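# Stand the toppled block row back up in a row

## Task

Set every block from the row that fell over back up on one of its long edges, with all of them pressed flush against each other, face to face, forming one straight line that holds only those blocks; then release them.

## Robot and tools

Robot: two arms, left_arm and right_arm, each with six joints and a two-finger gripper. All poses share one scene frame: origin on the tabletop midway between the arms, +x out over the table, +z up, and left_arm sits on the +y side. The names left and right say nothing about image sides.

Joint order in every row and every per-joint list: elbow, wrist roll, shoulder, waist, wrist yaw, wrist pitch. On both arms the shoulder, wrist yaw and wrist roll count with the opposite sign to the URDF, in commands and in results alike. The joint ranges below use URDF signs, so flip them for those three (a URDF span of -0.5 to 2.0 becomes -2.0 to 0.5). URDF ranges in rad: waist -2.618 to 3.054, shoulder 0.000 to 3.142, elbow 0.000 to 3.142, wrist pitch -1.571 to 1.571, wrist yaw -1.571 to 1.571, wrist roll -2.094 to 2.094. True ends may differ by up to 0.036 rad.

A row is 14 plain numbers, each in [-1, 1], always for both arms: six joint offsets for left_arm then its gripper opening, then the same seven for right_arm. Joint values are scaled offsets, not poses: 1.0 equals 1.202 rad at the waist, 1.258 shoulder, 1.238 elbow, 2.073 wrist pitch, 2.022 wrist yaw and wrist roll. The opening is absolute: +1 fully open, -1 closed.

execute_actions(actions): a list of up to 15 actions run in order. Each action is a table of up to 15 rows, one row per 1/30 s control step; an action lasts 15 steps (0.5 s), and a short table repeats its final row. Offsets in every row of an action count from the joint angles when that action began, not from the previous row; for the first action of a call that is the last angles reported. An empty list just returns the current state and images. If an action would drive a joint more than 0.036 rad beyond its range, that action is rejected for both arms; if the first action fails this or any action is malformed, nothing in the call runs.

move(target, speed, blocking): target is one 14-number row; its joint values are offsets from the Joint positions in the latest result that printed them, not from wherever the arm is when the move starts. All joints travel together so each reaches its goal at the same time, so the hand follows a curve and ignores obstacles and the other arm. speed (rad/s, 0.01 to 2, default 0.5) caps the joint with the longest way to go; paths last between 0.5 and 10 s and are cut off at 10 s. Finger values are applied immediately. With blocking=false you get a result after 0.5 s while motion continues; poll with wait(0) or halt with stop() before sending anything else. Faster moves and targets set further past a contact hit and press harder.

wait(seconds): 0 to 10; lets time pass with last commands held, returning early if a running move finishes. stop(): brakes a running move; fast arms need room to stop; fingers keep moving. zoom_image(camera, region): camera is cam_low, cam_left_wrist or cam_right_wrist; region is [x0, y0, x1, y1] in that image's pixels from the top-left, at most 504 by 504. finished_scene(scene): ends the current scene, given its number, after the robot holds its last command; cannot be undone.

Motion limits: each step a joint target may lead its measured angle by at most 0.202 rad (waist), 0.258 (shoulder), 0.238 (elbow), 0.573 (wrist pitch), 0.522 (wrist yaw, roll); if targets would put a gripper over 70 mm from where it is, they are pulled back. Big displacements therefore take several actions, and an unfinished motion should be recommanded. Arms given zero offsets can sag; resend offsets toward the desired angles in a reply's first call, then zeros, raising the aim when a joint stays short. The robot keeps its last command while you are composing a reply.

Results: a state line per arm with end_effector_position (m) and end_effector_quat_wxyz; the printed position, the point between the pads about 1 cm behind the fingertips, can be off, more so at long reach. The gripper's fingers point along its +z and close along its y. Joint positions and Joint velocities list each arm's joints in the order above (rad, rad/s) plus finger gap (m; 0.094 fully open). Joint targets shows where joints are currently driven. grip_measured gives the opening on the command scale, each gripper off by up to about 1 mm. joint sent to its limit means a joint was stopped at its end; its absence proves nothing. joint command not followed means a clearance check altered targets. A move adds a move: line with its ending (done, off_target, moving, held, fault), limits=held or limits=none, and each arm's joint furthest from target. Joint torques are noisy, offset total drive outputs. FAULT lines report an arm stop; MOTOR HOT appears from 75 °C, 90 °C stops that arm for 10 s, and 100 °C makes it drop and go limp, so avoid holding loads long.

Gripping: command about 0.03 below grip_measured for a firm hold, less for a lighter one; pads give roughly 50 to 62 N. Loose or held parts may be nudged unexpectedly.

Cameras: cam_low 504x504 pinhole, cam_left_wrist and cam_right_wrist 616x616 fisheye.

Avoid: anything leaving the table, arms striking or pushing on each other, drops, slips, slams and forceful shoves.

Each tool is called after ">>>" by a JSON object that holds its "api" and its "payload".

## Session

>>> {"api": "execute_actions", "payload": {"actions": []}}

Scene clock: 0.00 s.
left_arm: end_effector_position=(+0.4189, +0.1494, +0.2916) grip_measured=+1.000 end_effector_quat_wxyz=(+0.604, +0.391, +0.687, -0.101) | right_arm: end_effector_position=(+0.3338, -0.4237, +0.1100) grip_measured=+1.000 end_effector_quat_wxyz=(+0.034, -0.578, +0.813, +0.057)
Joint names: [elbow, wrist roll, shoulder, waist, wrist yaw, wrist pitch]
Joint positions: left_arm=[ 0.991 -0.545 -1.287 -0.013 -0.641 -0.022  0.094] | right_arm=[ 2.095  1.765 -2.223 -0.348  0.108 -1.519  0.094]
Joint velocities: left_arm=[-0.007  0.037  0.007  0.002  0.051 -0.007  0.   ] | right_arm=[ 0.007 -0.022 -0.002 -0.017  0.037 -0.022  0.   ]
Joint torques (N m, as the arm reports them, + toward a larger Joint positions number): no reading
Joint targets: left_arm=[0.995 -0.543 -1.282 -0.013 -0.643 -0.035] | right_arm=[2.104 1.765 -2.208 -0.348 0.116 -1.524]

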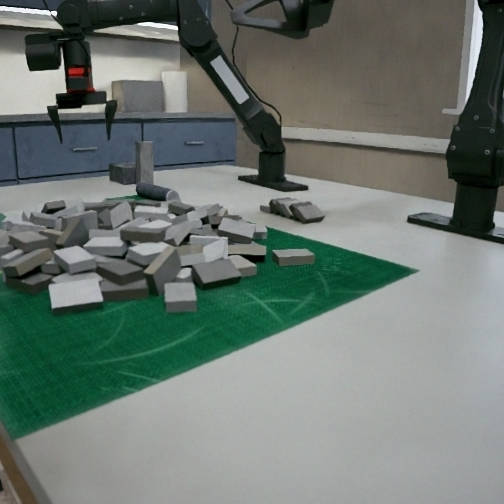

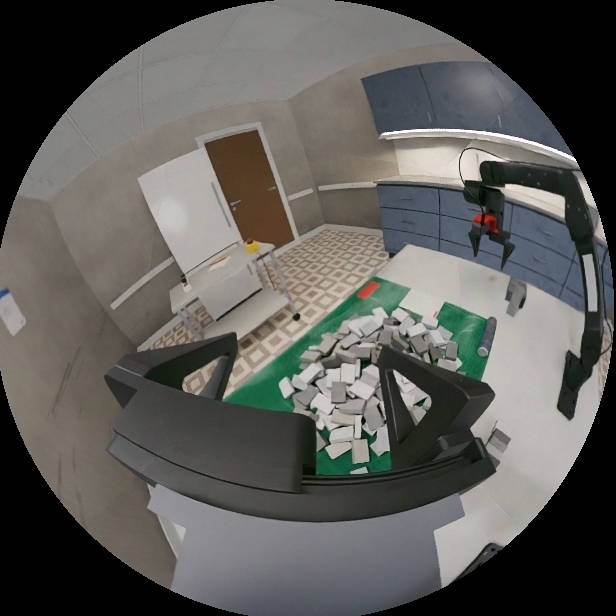

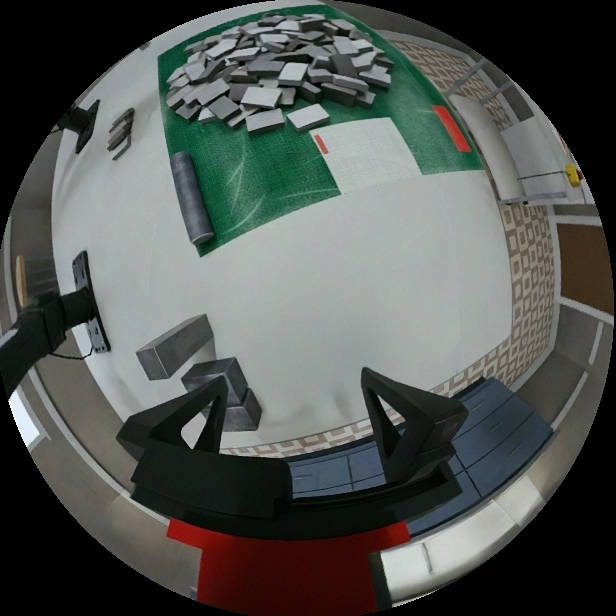

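>>> {"api": "move", "payload": {"target": [0.14,0,-0.25,-0.79,0.321,-0.55,0.4,0,0,0,0,0,0,1], "speed": 1}}

>>> {"api": "zoom_image", "payload": {"camera": "cam_low", "region": [245,170,350,240]}}

Scene clock: 2.40 s.
left_arm: end_effector_position=(+0.1723, +0.0465, +0.0808) grip_measured=+0.402 end_effector_quat_wxyz=(-0.016, +0.684, +0.729, +0.003) | right_arm: end_effector_position=(+0.3337, -0.4239, +0.1100) grip_measured=+1.000 end_effector_quat_wxyz=(+0.033, -0.578, +0.813, +0.057)
Joint names: [elbow, wrist roll, shoulder, waist, wrist yaw, wrist pitch]
Joint positions: left_arm=[ 1.14  -0.545 -1.593 -0.956 -0.    -1.151  0.066] | right_arm=[ 2.095  1.765 -2.223 -0.348  0.107 -1.519  0.094]
Joint velocities: left_arm=[-0.002 -0.022  0.002 -0.012  0.095 -0.066 -0.001] | right_arm=[ 0.002  0.022  0.017 -0.007 -0.037 -0.051  0.   ]
Joint torques (N m, as the arm reports them, + toward a larger Joint positions number): left_arm=[ 7.67  0.    5.38 -0.62  0.18  0.23] | right_arm=[ 5.8  -0.02 13.04 -0.01  0.05 -0.13]
Joint targets: left_arm=[1.165 -0.545 -1.601 -0.963 0.009 -1.162] | right_arm=[2.095 1.765 -2.223 -0.348 0.108 -1.519]
move: off_target (left_arm); limits=none; left_arm: farthest joint: the elbow, 0.025 radians from its target (0.173 radians at the start); right_arm: farthest joint: the wrist yaw, 0.001 radians from its target (0.000 radians at the start)

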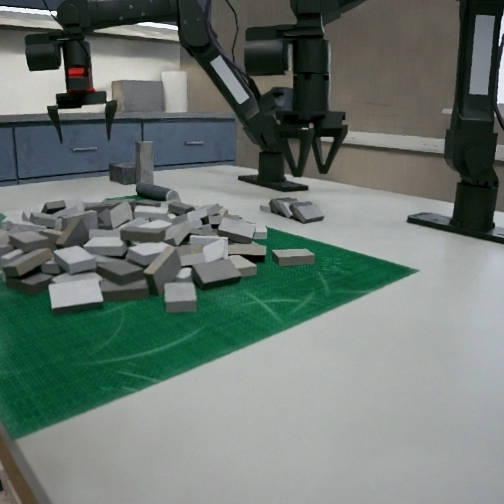

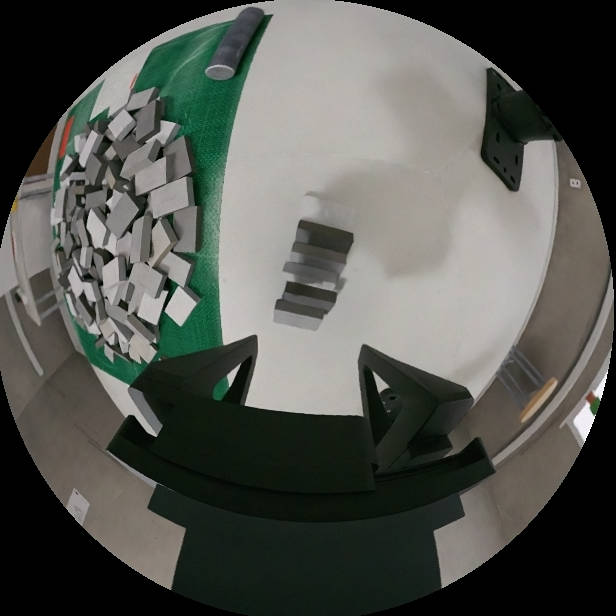

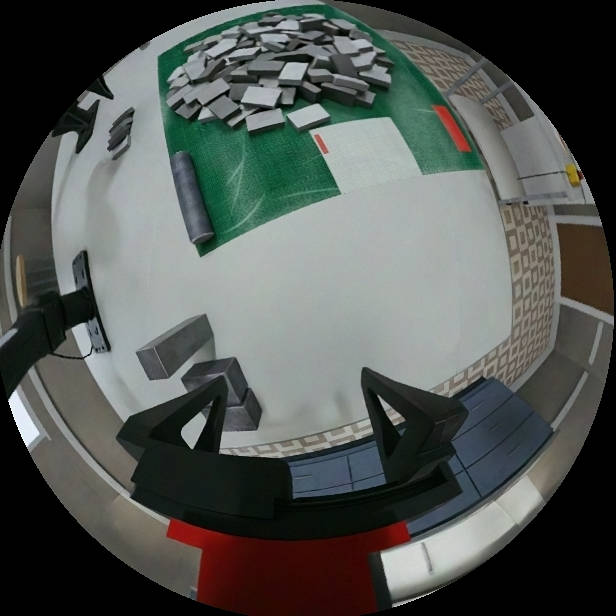

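Region (245, 170, 350, 240) of cam_low's 504x504 image, scaled by 4.800, with more detail than that image has.

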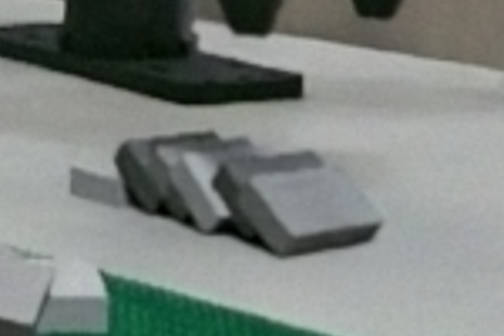

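>>> {"api": "move", "payload": {"target": [-0.183,-0.12,0.04,0.052,0,0.14,0.3,0,0,0,0,0,0,1]}}

>>> {"api": "move", "payload": {"target": [0,0,-0.065,0,0,0,0.3,0,0,0,0,0,0,1], "speed": 0.15}}

Scene clock: 4.37 s.
left_arm: end_effector_position=(+0.1853, +0.0517, +0.0378) grip_measured=+0.303 end_effector_quat_wxyz=(+0.034, +0.748, +0.663, -0.002) | right_arm: end_effector_position=(+0.3336, -0.4240, +0.1099) grip_measured=+1.000 end_effector_quat_wxyz=(+0.032, -0.578, +0.813, +0.057)
Joint names: [elbow, wrist roll, shoulder, waist, wrist yaw, wrist pitch]
Joint positions: left_arm=[ 0.928 -0.779 -1.563 -0.905  0.    -0.868  0.061] | right_arm=[ 2.095  1.765 -2.223 -0.348  0.106 -1.519  0.094]
Joint velocities: left_arm=[-0.002  0.007  0.002  0.002  0.037 -0.037  0.001] | right_arm=[ 0.002 -0.022 -0.002  0.002 -0.037 -0.007  0.   ]
Joint torques (N m, as the arm reports them, + toward a larger Joint positions number): left_arm=[ 4.48 -0.08  7.    1.03  0.04  0.57] | right_arm=[ 5.78  0.01 12.96 -0.07  0.01 -0.11]
Joint targets: left_arm=[0.913 -0.787 -1.543 -0.894 -0.000 -0.860] | right_arm=[2.095 1.765 -2.223 -0.348 0.107 -1.519]
move: done; limits=none; left_arm: farthest joint: the shoulder, 0.020 radians from its target (0.051 radians at the start); right_arm: farthest joint: the wrist yaw, 0.001 radians from its target (0.000 radians at the start)

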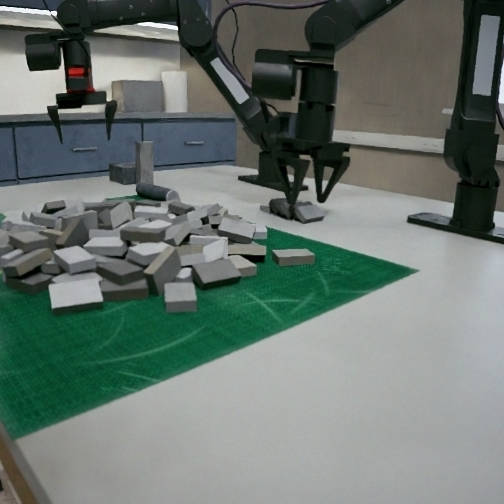

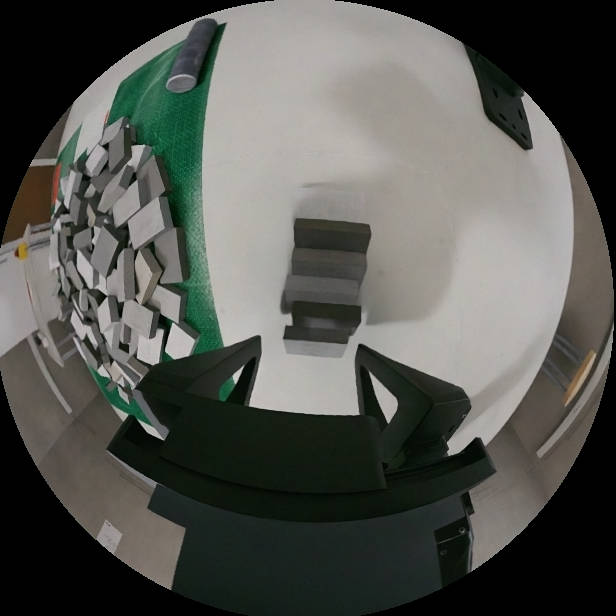

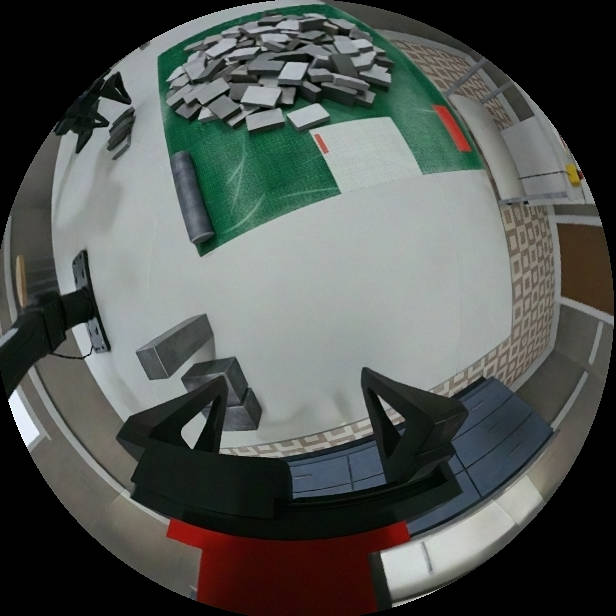

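Scene clock: 5.27 s.
left_arm: end_effector_position=(+0.1813, +0.0569, +0.0201) grip_measured=+0.303 end_effector_quat_wxyz=(-0.002, +0.748, +0.664, +0.000) | right_arm: end_effector_position=(+0.3335, -0.4242, +0.1099) grip_measured=+1.000 end_effector_quat_wxyz=(+0.032, -0.578, +0.813, +0.056)
Joint names: [elbow, wrist roll, shoulder, waist, wrist yaw, wrist pitch]
Joint positions: left_arm=[ 0.928 -0.779 -1.635 -0.905  0.    -0.868  0.061] | right_arm=[ 2.095  1.765 -2.223 -0.348  0.105 -1.519  0.094]
Joint velocities: left_arm=[-0.007 -0.007  0.007  0.012  0.022 -0.007 -0.   ] | right_arm=[-0.002  0.051 -0.002  0.007 -0.022 -0.066  0.   ]
Joint torques (N m, as the arm reports them, + toward a larger Joint positions number): left_arm=[ 5.2  -0.02  5.25 -0.06  0.08  0.35] | right_arm=[ 5.87  0.02 13.18 -0.12  0.08 -0.13]
Joint targets: left_arm=[0.928 -0.779 -1.644 -0.905 0.000 -0.868] | right_arm=[2.095 1.765 -2.223 -0.348 0.106 -1.519]
move: done; limits=none; left_arm: farthest joint: the shoulder, 0.010 radians from its target (0.082 radians at the start); right_arm: farthest joint: the wrist yaw, 0.001 radians from its target (0.000 radians at the start)

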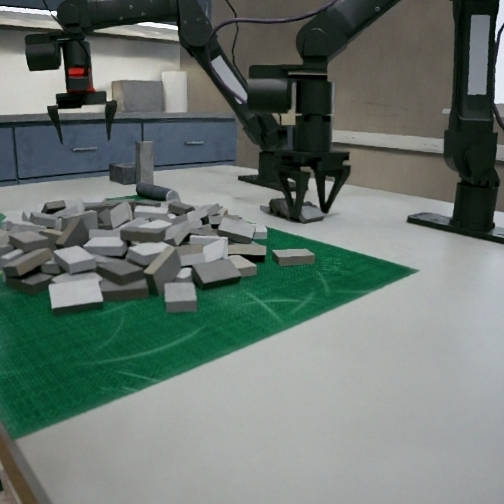

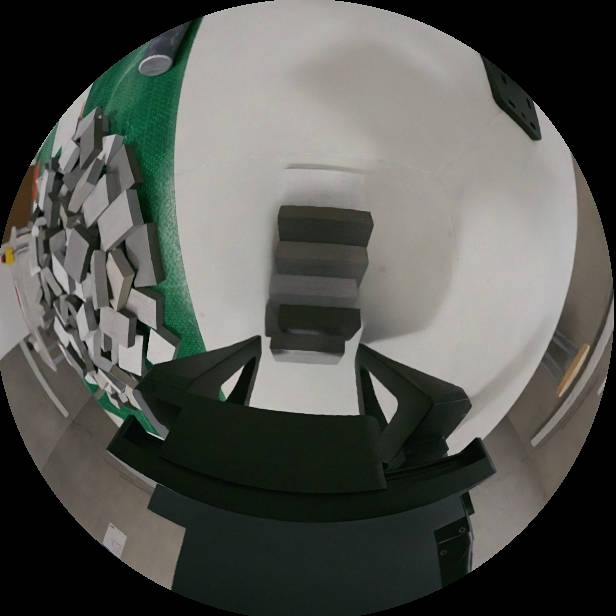

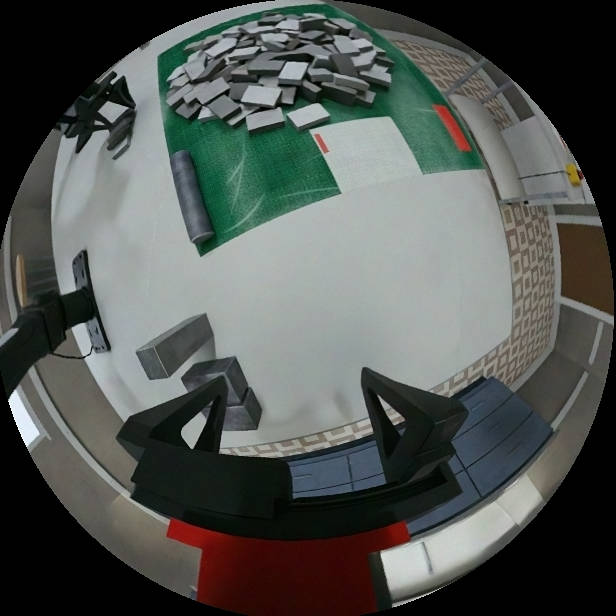

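>>> {"api": "move", "payload": {"target": [0,0,0,0,0,0,-0.2,0,0,0,0,0,0,1]}}

>>> {"api": "move", "payload": {"target": [0,0,0.27,0,0,0,-0.2,0,0,0,0,0,0,1]}}

>>> {"api": "move", "payload": {"target": [-0.149,0.389,-0.373,-0.38,0,0.571,-0.2,0,0,0,0,0,0,1], "speed": 1}}

>>> {"api": "move", "payload": {"target": [0,0,-0.062,0,0,0.037,-0.2,0,0,0,0,0,0,1], "speed": 0.1}}

>>> {"api": "zoom_image", "payload": {"camera": "cam_low", "region": [220,160,325,230]}}

Scene clock: 6.50 s.
left_arm: end_effector_position=(+0.1814, +0.0569, +0.0201) grip_measured=-0.129 end_effector_quat_wxyz=(-0.002, +0.748, +0.664, +0.000) | right_arm: end_effector_position=(+0.3334, -0.4244, +0.1099) grip_measured=+1.000 end_effector_quat_wxyz=(+0.031, -0.578, +0.813, +0.056)
Joint names: [elbow, wrist roll, shoulder, waist, wrist yaw, wrist pitch]
Joint positions: left_arm=[ 0.928 -0.779 -1.635 -0.905  0.001 -0.868  0.041] | right_arm=[ 2.095  1.765 -2.223 -0.348  0.104 -1.519  0.094]
Joint velocities: left_arm=[ 0.002  0.007 -0.002  0.007  0.066  0.066 -0.   ] | right_arm=[ 0.017 -0.051 -0.012  0.012 -0.066 -0.037  0.   ]
Joint torques (N m, as the arm reports them, + toward a larger Joint positions number): left_arm=[ 5.27  0.    5.93 -0.08  0.07  0.38] | right_arm=[ 5.83  0.04 13.01  0.01  0.05 -0.14]
Joint targets: left_arm=[0.928 -0.779 -1.635 -0.905 0.000 -0.868] | right_arm=[2.095 1.765 -2.223 -0.348 0.105 -1.519]
move: done; limits=none; left_arm: farthest joint: the wrist yaw, 0.001 radians from its target (0.000 radians at the start); right_arm: farthest joint: the wrist yaw, 0.001 radians from its target (0.000 radians at the start)

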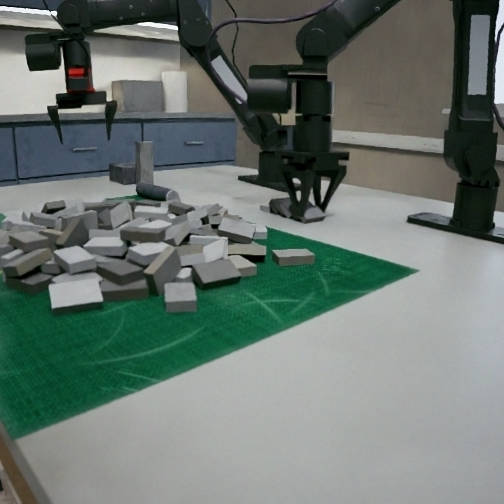

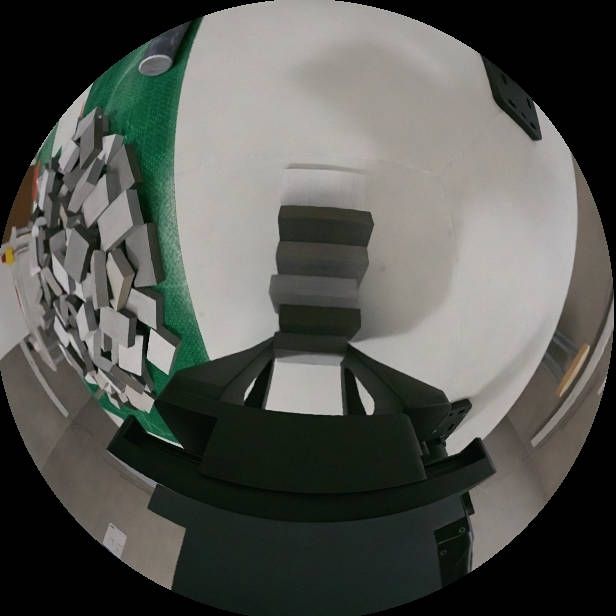

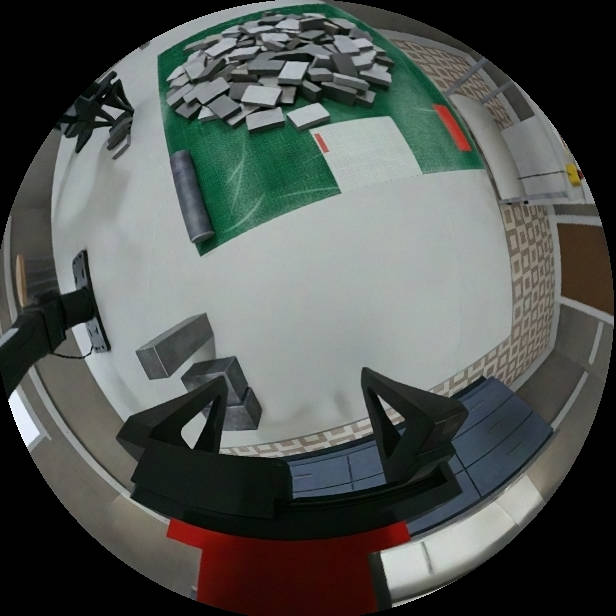

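Scene clock: 7.57 s.
left_arm: end_effector_position=(+0.1930, +0.0419, +0.1026) grip_measured=-0.129 end_effector_quat_wxyz=(+0.160, +0.738, +0.655, -0.010) | right_arm: end_effector_position=(+0.3334, -0.4245, +0.1099) grip_measured=+1.000 end_effector_quat_wxyz=(+0.031, -0.578, +0.813, +0.056)
Joint names: [elbow, wrist roll, shoulder, waist, wrist yaw, wrist pitch]
Joint positions: left_arm=[ 0.928 -0.779 -1.309 -0.905  0.001 -0.868  0.041] | right_arm=[ 2.095  1.765 -2.223 -0.348  0.103 -1.519  0.094]
Joint velocities: left_arm=[-0.012 -0.081  0.002 -0.007 -0.022  0.022  0.   ] | right_arm=[-0.012  0.007  0.022 -0.012  0.037  0.037  0.   ]
Joint torques (N m, as the arm reports them, + toward a larger Joint positions number): left_arm=[ 6.45 -0.02  4.9  -0.21  0.04  0.94] | right_arm=[ 5.96  0.01 13.1   0.01  0.1  -0.14]
Joint targets: left_arm=[0.928 -0.779 -1.295 -0.905 0.001 -0.868] | right_arm=[2.095 1.765 -2.223 -0.348 0.104 -1.519]
move: done; limits=none; left_arm: farthest joint: the shoulder, 0.013 radians from its target (0.340 radians at the start); right_arm: farthest joint: the wrist yaw, 0.001 radians from its target (0.000 radians at the start)

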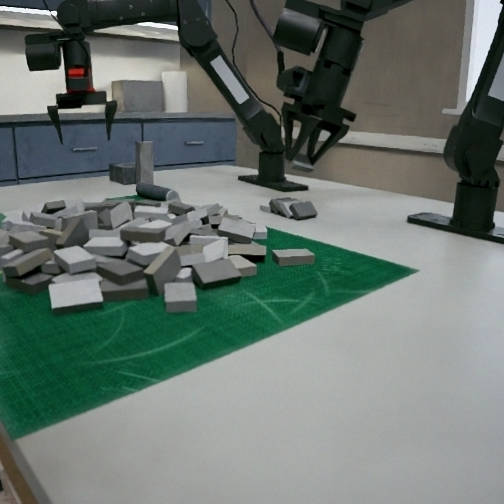

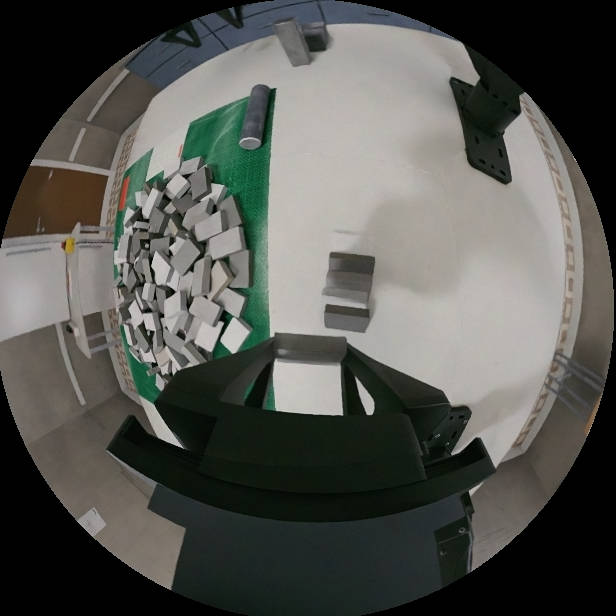

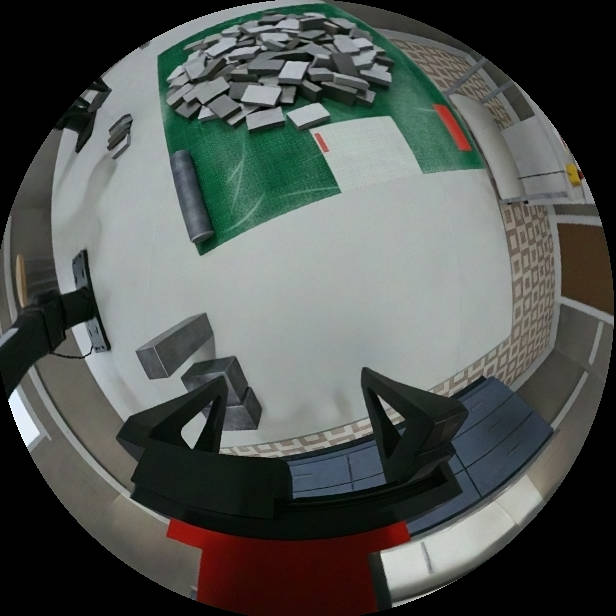

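Scene clock: 9.67 s.
left_arm: end_effector_position=(+0.1137, -0.1672, +0.0356) grip_measured=-0.129 end_effector_quat_wxyz=(+0.321, +0.573, +0.708, -0.258) | right_arm: end_effector_position=(+0.3333, -0.4247, +0.1099) grip_measured=+1.000 end_effector_quat_wxyz=(+0.031, -0.578, +0.813, +0.056)
Joint names: [elbow, wrist roll, shoulder, waist, wrist yaw, wrist pitch]
Joint positions: left_arm=[ 0.755 -0.001 -1.775 -1.354  0.002  0.299  0.041] | right_arm=[ 2.095  1.765 -2.223 -0.348  0.102 -1.519  0.094]
Joint velocities: left_arm=[ 0.017 -0.007  0.012 -0.012 -0.007 -0.007  0.001] | right_arm=[-0.017 -0.007  0.012 -0.002  0.007  0.037  0.   ]
Joint torques (N m, as the arm reports them, + toward a larger Joint positions number): left_arm=[ 4.84  0.12  7.27 -0.71 -0.03  1.73] | right_arm=[ 5.63  0.01 13.19 -0.03  0.04 -0.11]
Joint targets: left_arm=[0.744 0.008 -1.778 -1.362 0.001 0.316] | right_arm=[2.095 1.765 -2.223 -0.348 0.103 -1.519]
move: done; limits=none; left_arm: farthest joint: the wrist pitch, 0.016 radians from its target (1.183 radians at the start); right_arm: farthest joint: the wrist yaw, 0.001 radians from its target (0.000 radians at the start)

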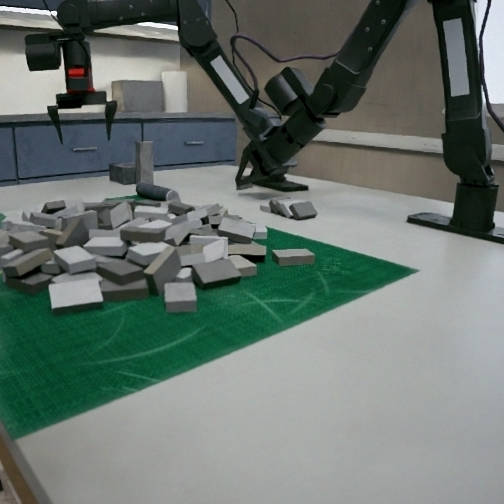

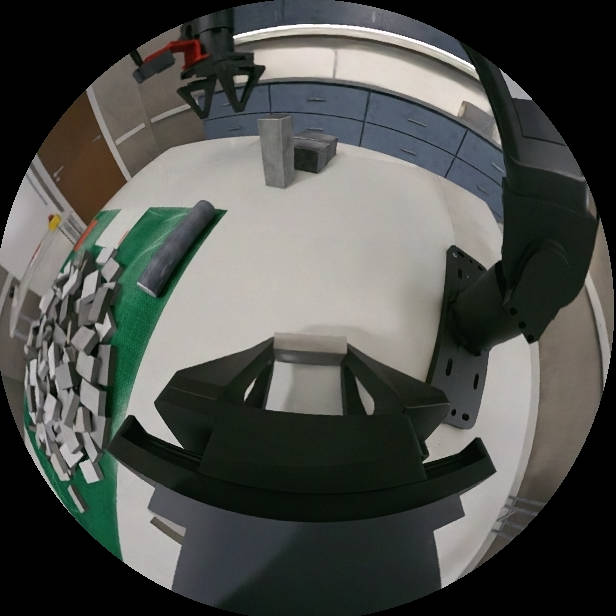

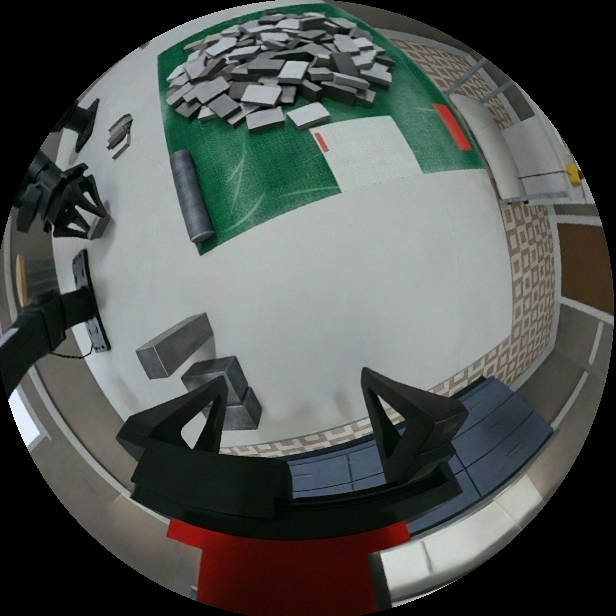

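Scene clock: 10.83 s.
left_arm: end_effector_position=(+0.1150, -0.1732, +0.0220) grip_measured=-0.129 end_effector_quat_wxyz=(+0.324, +0.572, +0.707, -0.261) | right_arm: end_effector_position=(+0.3332, -0.4249, +0.1098) grip_measured=+1.000 end_effector_quat_wxyz=(+0.030, -0.578, +0.813, +0.056)
Joint names: [elbow, wrist roll, shoulder, waist, wrist yaw, wrist pitch]
Joint positions: left_arm=[ 0.755 -0.001 -1.84  -1.354  0.002  0.373  0.041] | right_arm=[ 2.095  1.765 -2.223 -0.348  0.101 -1.519  0.094]
Joint velocities: left_arm=[-0.012  0.066  0.007  0.012  0.081 -0.007 -0.001] | right_arm=[ 0.002  0.007  0.002  0.002  0.066 -0.022  0.   ]
Joint torques (N m, as the arm reports them, + toward a larger Joint positions number): left_arm=[ 5.34 -0.03  6.98 -0.11  0.05  1.62] | right_arm=[ 5.6   0.02 13.01  0.07  0.04 -0.1 ]
Joint targets: left_arm=[0.755 -0.001 -1.854 -1.354 0.002 0.376] | right_arm=[2.095 1.765 -2.223 -0.348 0.102 -1.519]
move: done; limits=none; left_arm: farthest joint: the shoulder, 0.013 radians from its target (0.078 radians at the start); right_arm: farthest joint: the wrist yaw, 0.001 radians from its target (0.000 radians at the start)

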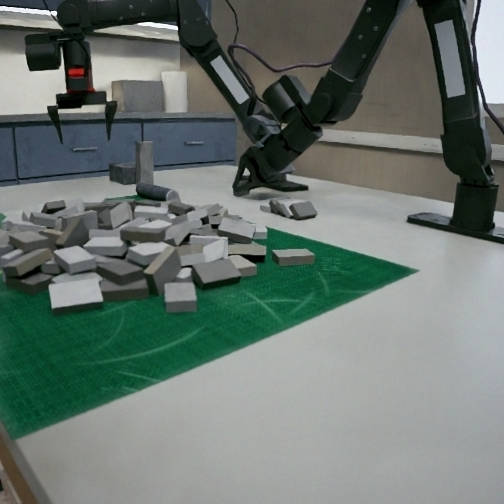

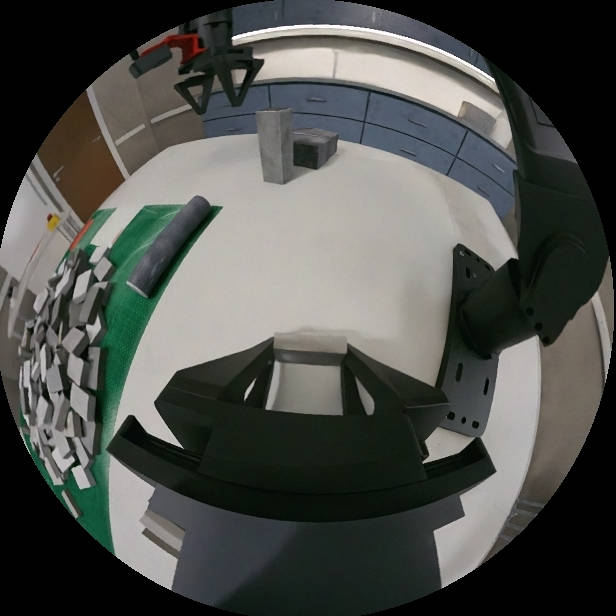

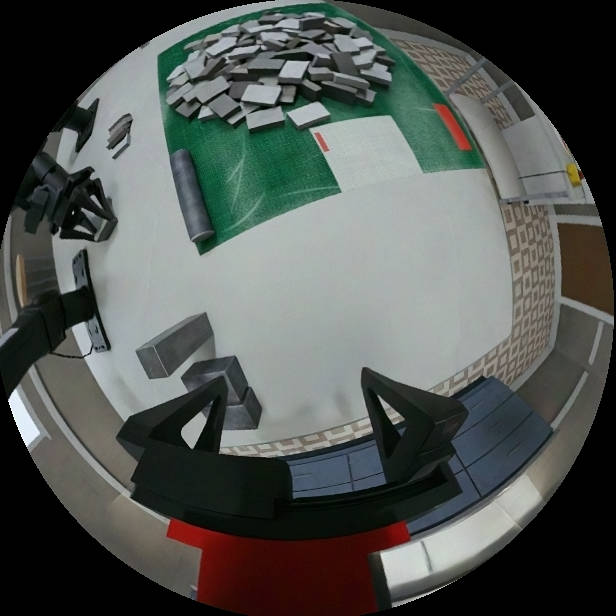

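Region (220, 160, 325, 230) of cam_low's 504x504 image, scaled by 4.800, with more detail than that image has.

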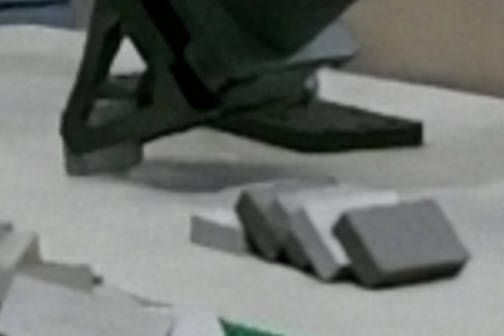

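>>> {"api": "execute_actions", "payload": {"actions": [[[0,0,0,0,0,0,0.3,0,0,0,0,0,0,1]],[[0,0,0,0,0,0,0.3,0,0,0,0,0,0,1]]]}}

>>> {"api": "move", "payload": {"target": [0,0,0.3,0,0,-0.1,0.3,0,0,0,0,0,0,1]}}

Scene clock: 14.03 s.
left_arm: end_effector_position=(+0.1151, -0.1733, +0.0221) grip_measured=+0.297 end_effector_quat_wxyz=(+0.325, +0.572, +0.707, -0.261) | right_arm: end_effector_position=(+0.3330, -0.4251, +0.1098) grip_measured=+1.000 end_effector_quat_wxyz=(+0.029, -0.578, +0.813, +0.055)
Joint names: [elbow, wrist roll, shoulder, waist, wrist yaw, wrist pitch]
Joint positions: left_arm=[ 0.755 -0.001 -1.84  -1.354  0.002  0.374  0.061] | right_arm=[ 2.095  1.765 -2.223 -0.348  0.099 -1.519  0.094]
Joint velocities: left_arm=[ 0.007  0.051  0.007  0.007 -0.037  0.095  0.   ] | right_arm=[ 0.002  0.022 -0.022 -0.007  0.022 -0.037  0.   ]
Joint torques (N m, as the arm reports them, + toward a larger Joint positions number): left_arm=[ 5.36 -0.01  7.82 -0.01  0.05  1.58] | right_arm=[ 5.77  0.01 13.09  0.04  0.04 -0.12]
Joint targets: left_arm=[0.755 -0.001 -1.840 -1.354 0.002 0.374] | right_arm=[2.095 1.765 -2.223 -0.348 0.100 -1.519]

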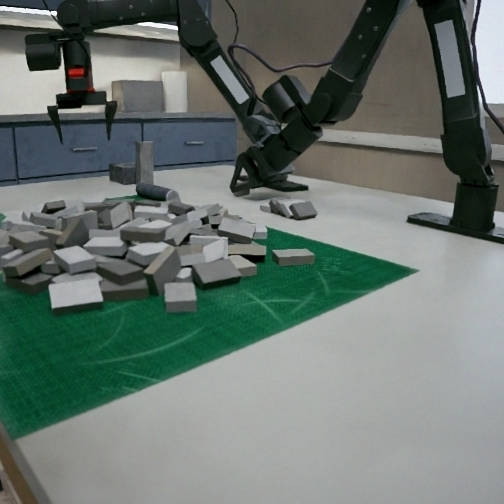

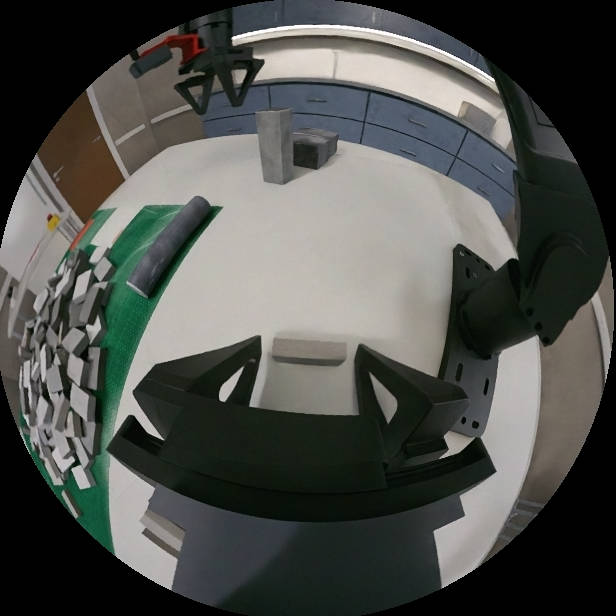

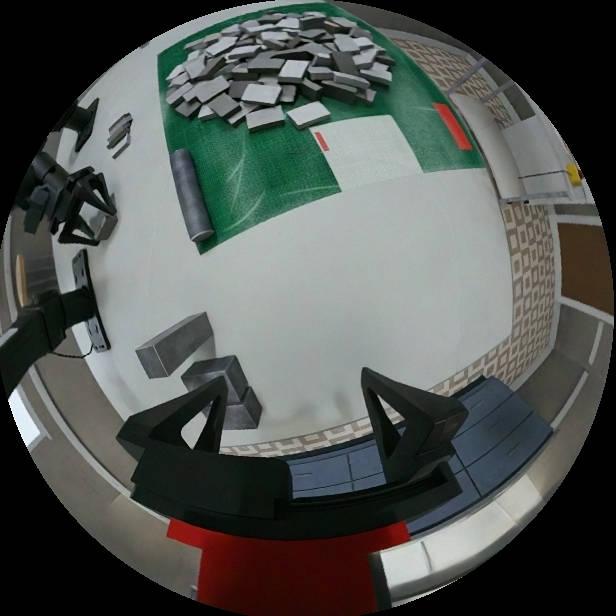

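Scene clock: 15.53 s.
left_arm: end_effector_position=(+0.1123, -0.1603, +0.1402) grip_measured=+0.297 end_effector_quat_wxyz=(+0.388, +0.545, +0.675, -0.312) | right_arm: end_effector_position=(+0.3329, -0.4253, +0.1098) grip_measured=+1.000 end_effector_quat_wxyz=(+0.029, -0.578, +0.813, +0.055)
Joint names: [elbow, wrist roll, shoulder, waist, wrist yaw, wrist pitch]
Joint positions: left_arm=[ 0.755 -0.001 -1.472 -1.354  0.002  0.188  0.061] | right_arm=[ 2.095  1.765 -2.223 -0.348  0.098 -1.519  0.094]
Joint velocities: left_arm=[ 0.002 -0.022  0.012 -0.002 -0.022 -0.037 -0.   ] | right_arm=[-0.007  0.007  0.012 -0.002 -0.051 -0.037  0.   ]
Joint torques (N m, as the arm reports them, + toward a larger Joint positions number): left_arm=[ 6.65 -0.02  6.5   0.04  0.06  1.59] | right_arm=[ 5.77  0.   13.11 -0.04  0.07 -0.14]
Joint targets: left_arm=[0.755 -0.001 -1.463 -1.354 0.002 0.166] | right_arm=[2.095 1.765 -2.223 -0.348 0.099 -1.519]
move: off_target (left_arm); limits=none; left_arm: farthest joint: the wrist pitch, 0.021 radians from its target (0.207 radians at the start); right_arm: farthest joint: the wrist yaw, 0.001 radians from its target (0.000 radians at the start)

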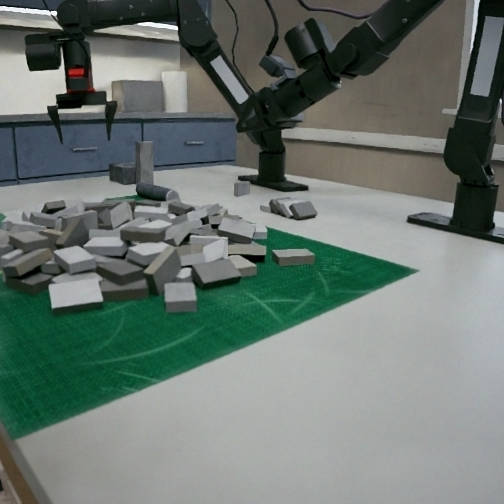

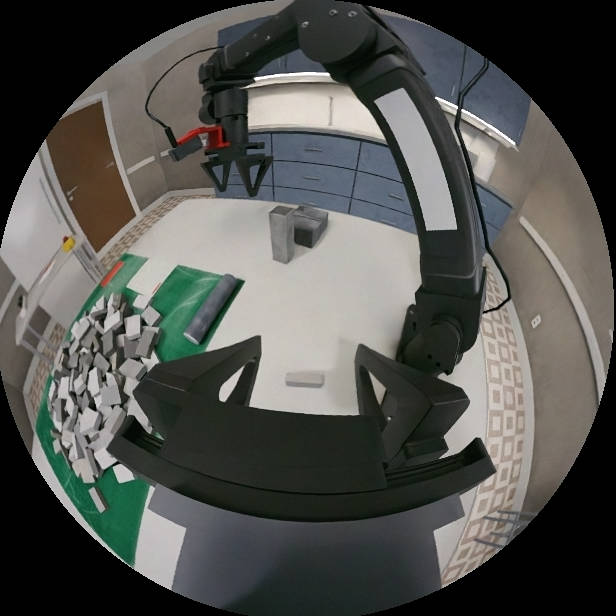

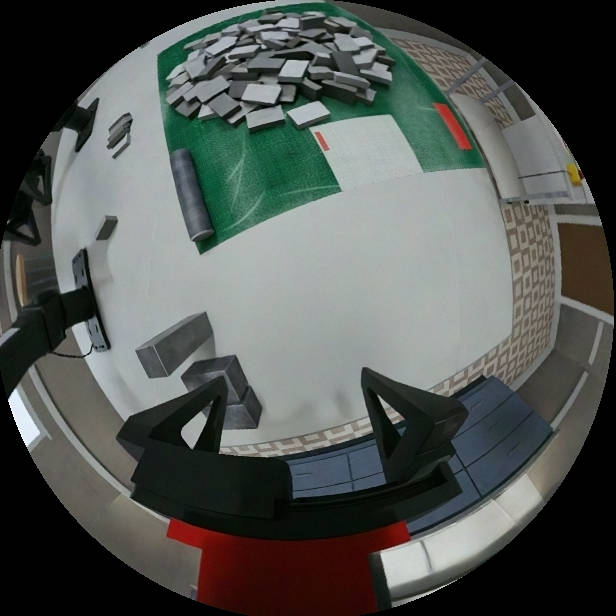

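>>> {"api": "move", "payload": {"target": [0.19,-0.362,0,0.339,0,-0.512,0.3,0,0,0,0,0,0,1], "speed": 1}}

>>> {"api": "move", "payload": {"target": [0,0,-0.12,0,0,0,0.3,0,0,0,0,0,0,1], "speed": 0.25}}

Scene clock: 18.10 s.
left_arm: end_effector_position=(+0.1859, +0.0270, +0.0716) grip_measured=+0.297 end_effector_quat_wxyz=(+0.102, +0.743, +0.661, -0.011) | right_arm: end_effector_position=(+0.3328, -0.4255, +0.1098) grip_measured=+1.000 end_effector_quat_wxyz=(+0.028, -0.578, +0.813, +0.055)
Joint names: [elbow, wrist roll, shoulder, waist, wrist yaw, wrist pitch]
Joint positions: left_arm=[ 0.965 -0.725 -1.472 -0.957  0.002 -0.859  0.061] | right_arm=[ 2.095  1.765 -2.223 -0.348  0.097 -1.519  0.094]
Joint velocities: left_arm=[ 0.007 -0.066  0.007 -0.007 -0.066 -0.037  0.   ] | right_arm=[-0.007 -0.022 -0.007  0.007 -0.022 -0.007  0.   ]
Joint torques (N m, as the arm reports them, + toward a larger Joint positions number): left_arm=[ 7.95 -0.05  5.12  0.95  0.06  0.54] | right_arm=[ 5.78  0.03 13.    0.03  0.07 -0.13]
Joint targets: left_arm=[0.990 -0.733 -1.472 -0.947 0.002 -0.874] | right_arm=[2.095 1.765 -2.223 -0.348 0.098 -1.519]
move: off_target (left_arm); limits=none; left_arm: farthest joint: the elbow, 0.025 radians from its target (0.235 radians at the start); right_arm: farthest joint: the wrist yaw, 0.001 radians from its target (0.000 radians at the start)

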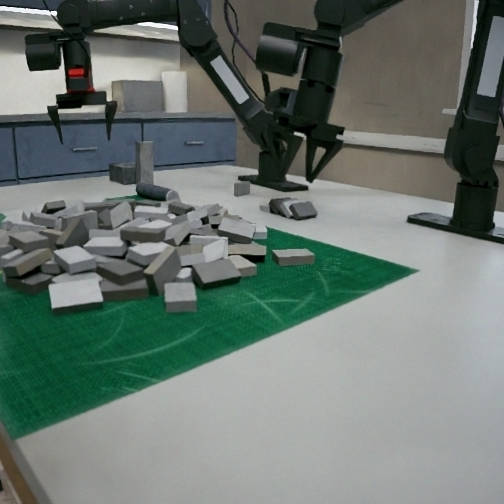

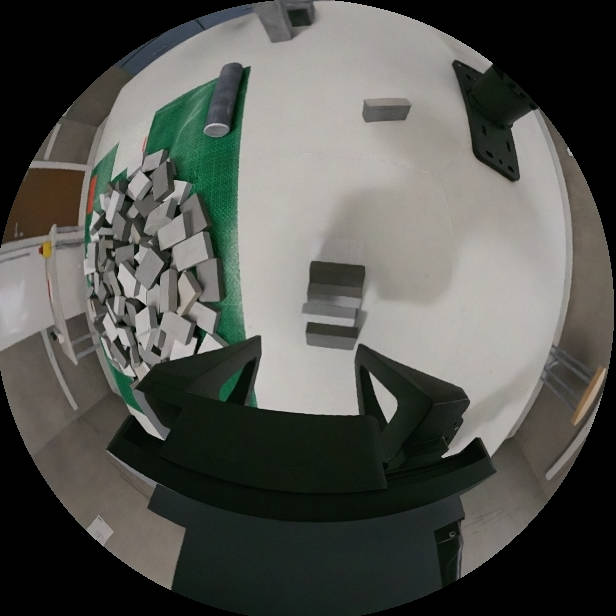

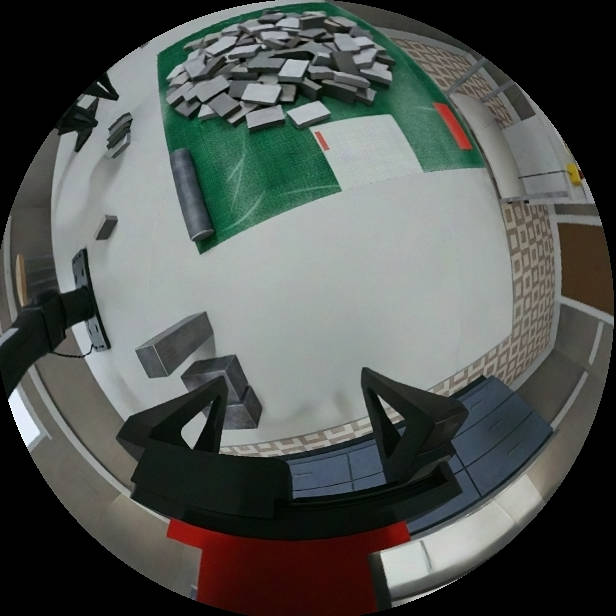

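Scene clock: 19.07 s.
left_arm: end_effector_position=(+0.1804, +0.0349, +0.0336) grip_measured=+0.297 end_effector_quat_wxyz=(+0.030, +0.747, +0.664, -0.003) | right_arm: end_effector_position=(+0.3327, -0.4256, +0.1098) grip_measured=+1.000 end_effector_quat_wxyz=(+0.028, -0.578, +0.813, +0.055)
Joint names: [elbow, wrist roll, shoulder, waist, wrist yaw, wrist pitch]
Joint positions: left_arm=[ 0.965 -0.725 -1.616 -0.957  0.002 -0.859  0.061] | right_arm=[ 2.095  1.765 -2.223 -0.348  0.096 -1.519  0.094]
Joint velocities: left_arm=[-0.007 -0.022  0.002 -0.022 -0.125  0.051  0.   ] | right_arm=[-0.002 -0.051  0.002  0.002 -0.007  0.007  0.   ]
Joint torques (N m, as the arm reports them, + toward a larger Joint positions number): left_arm=[ 5.61  0.01  5.54 -0.07  0.02  0.49] | right_arm=[ 5.75 -0.01 13.02 -0.07  0.04 -0.13]
Joint targets: left_arm=[0.965 -0.725 -1.623 -0.957 0.002 -0.859] | right_arm=[2.095 1.765 -2.223 -0.348 0.097 -1.519]
move: done; limits=none; left_arm: farthest joint: the shoulder, 0.007 radians from its target (0.151 radians at the start); right_arm: farthest joint: the wrist yaw, 0.001 radians from its target (0.000 radians at the start)

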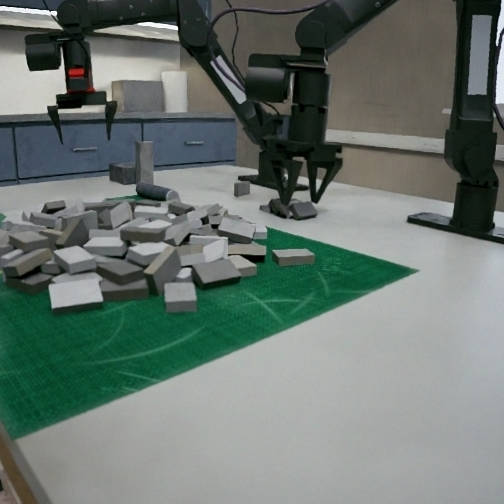

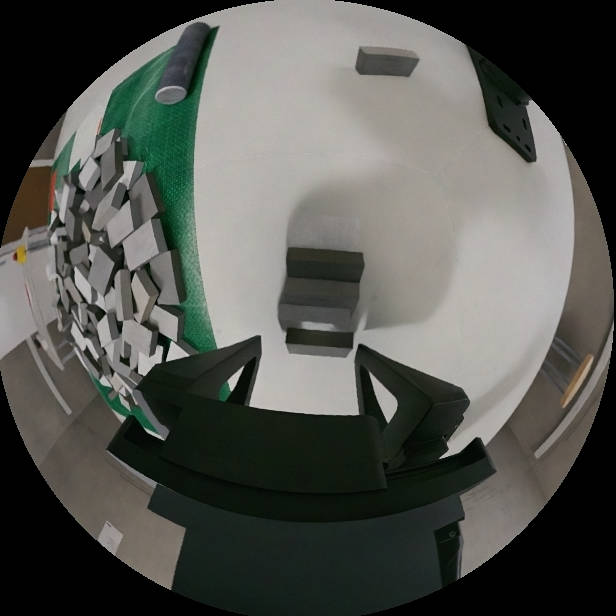

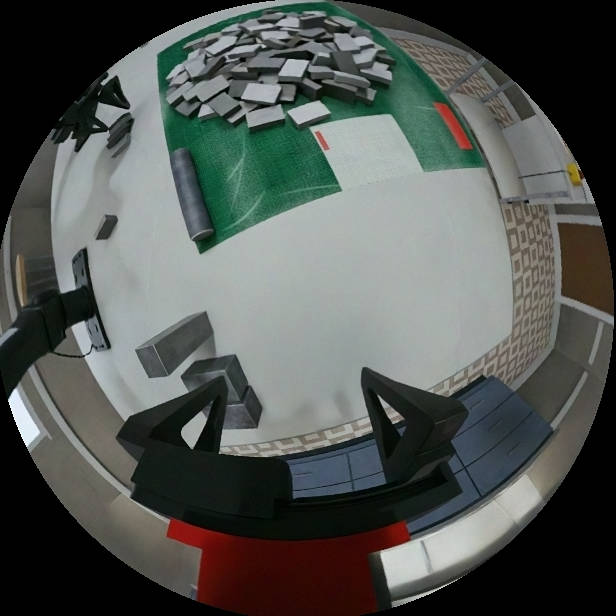

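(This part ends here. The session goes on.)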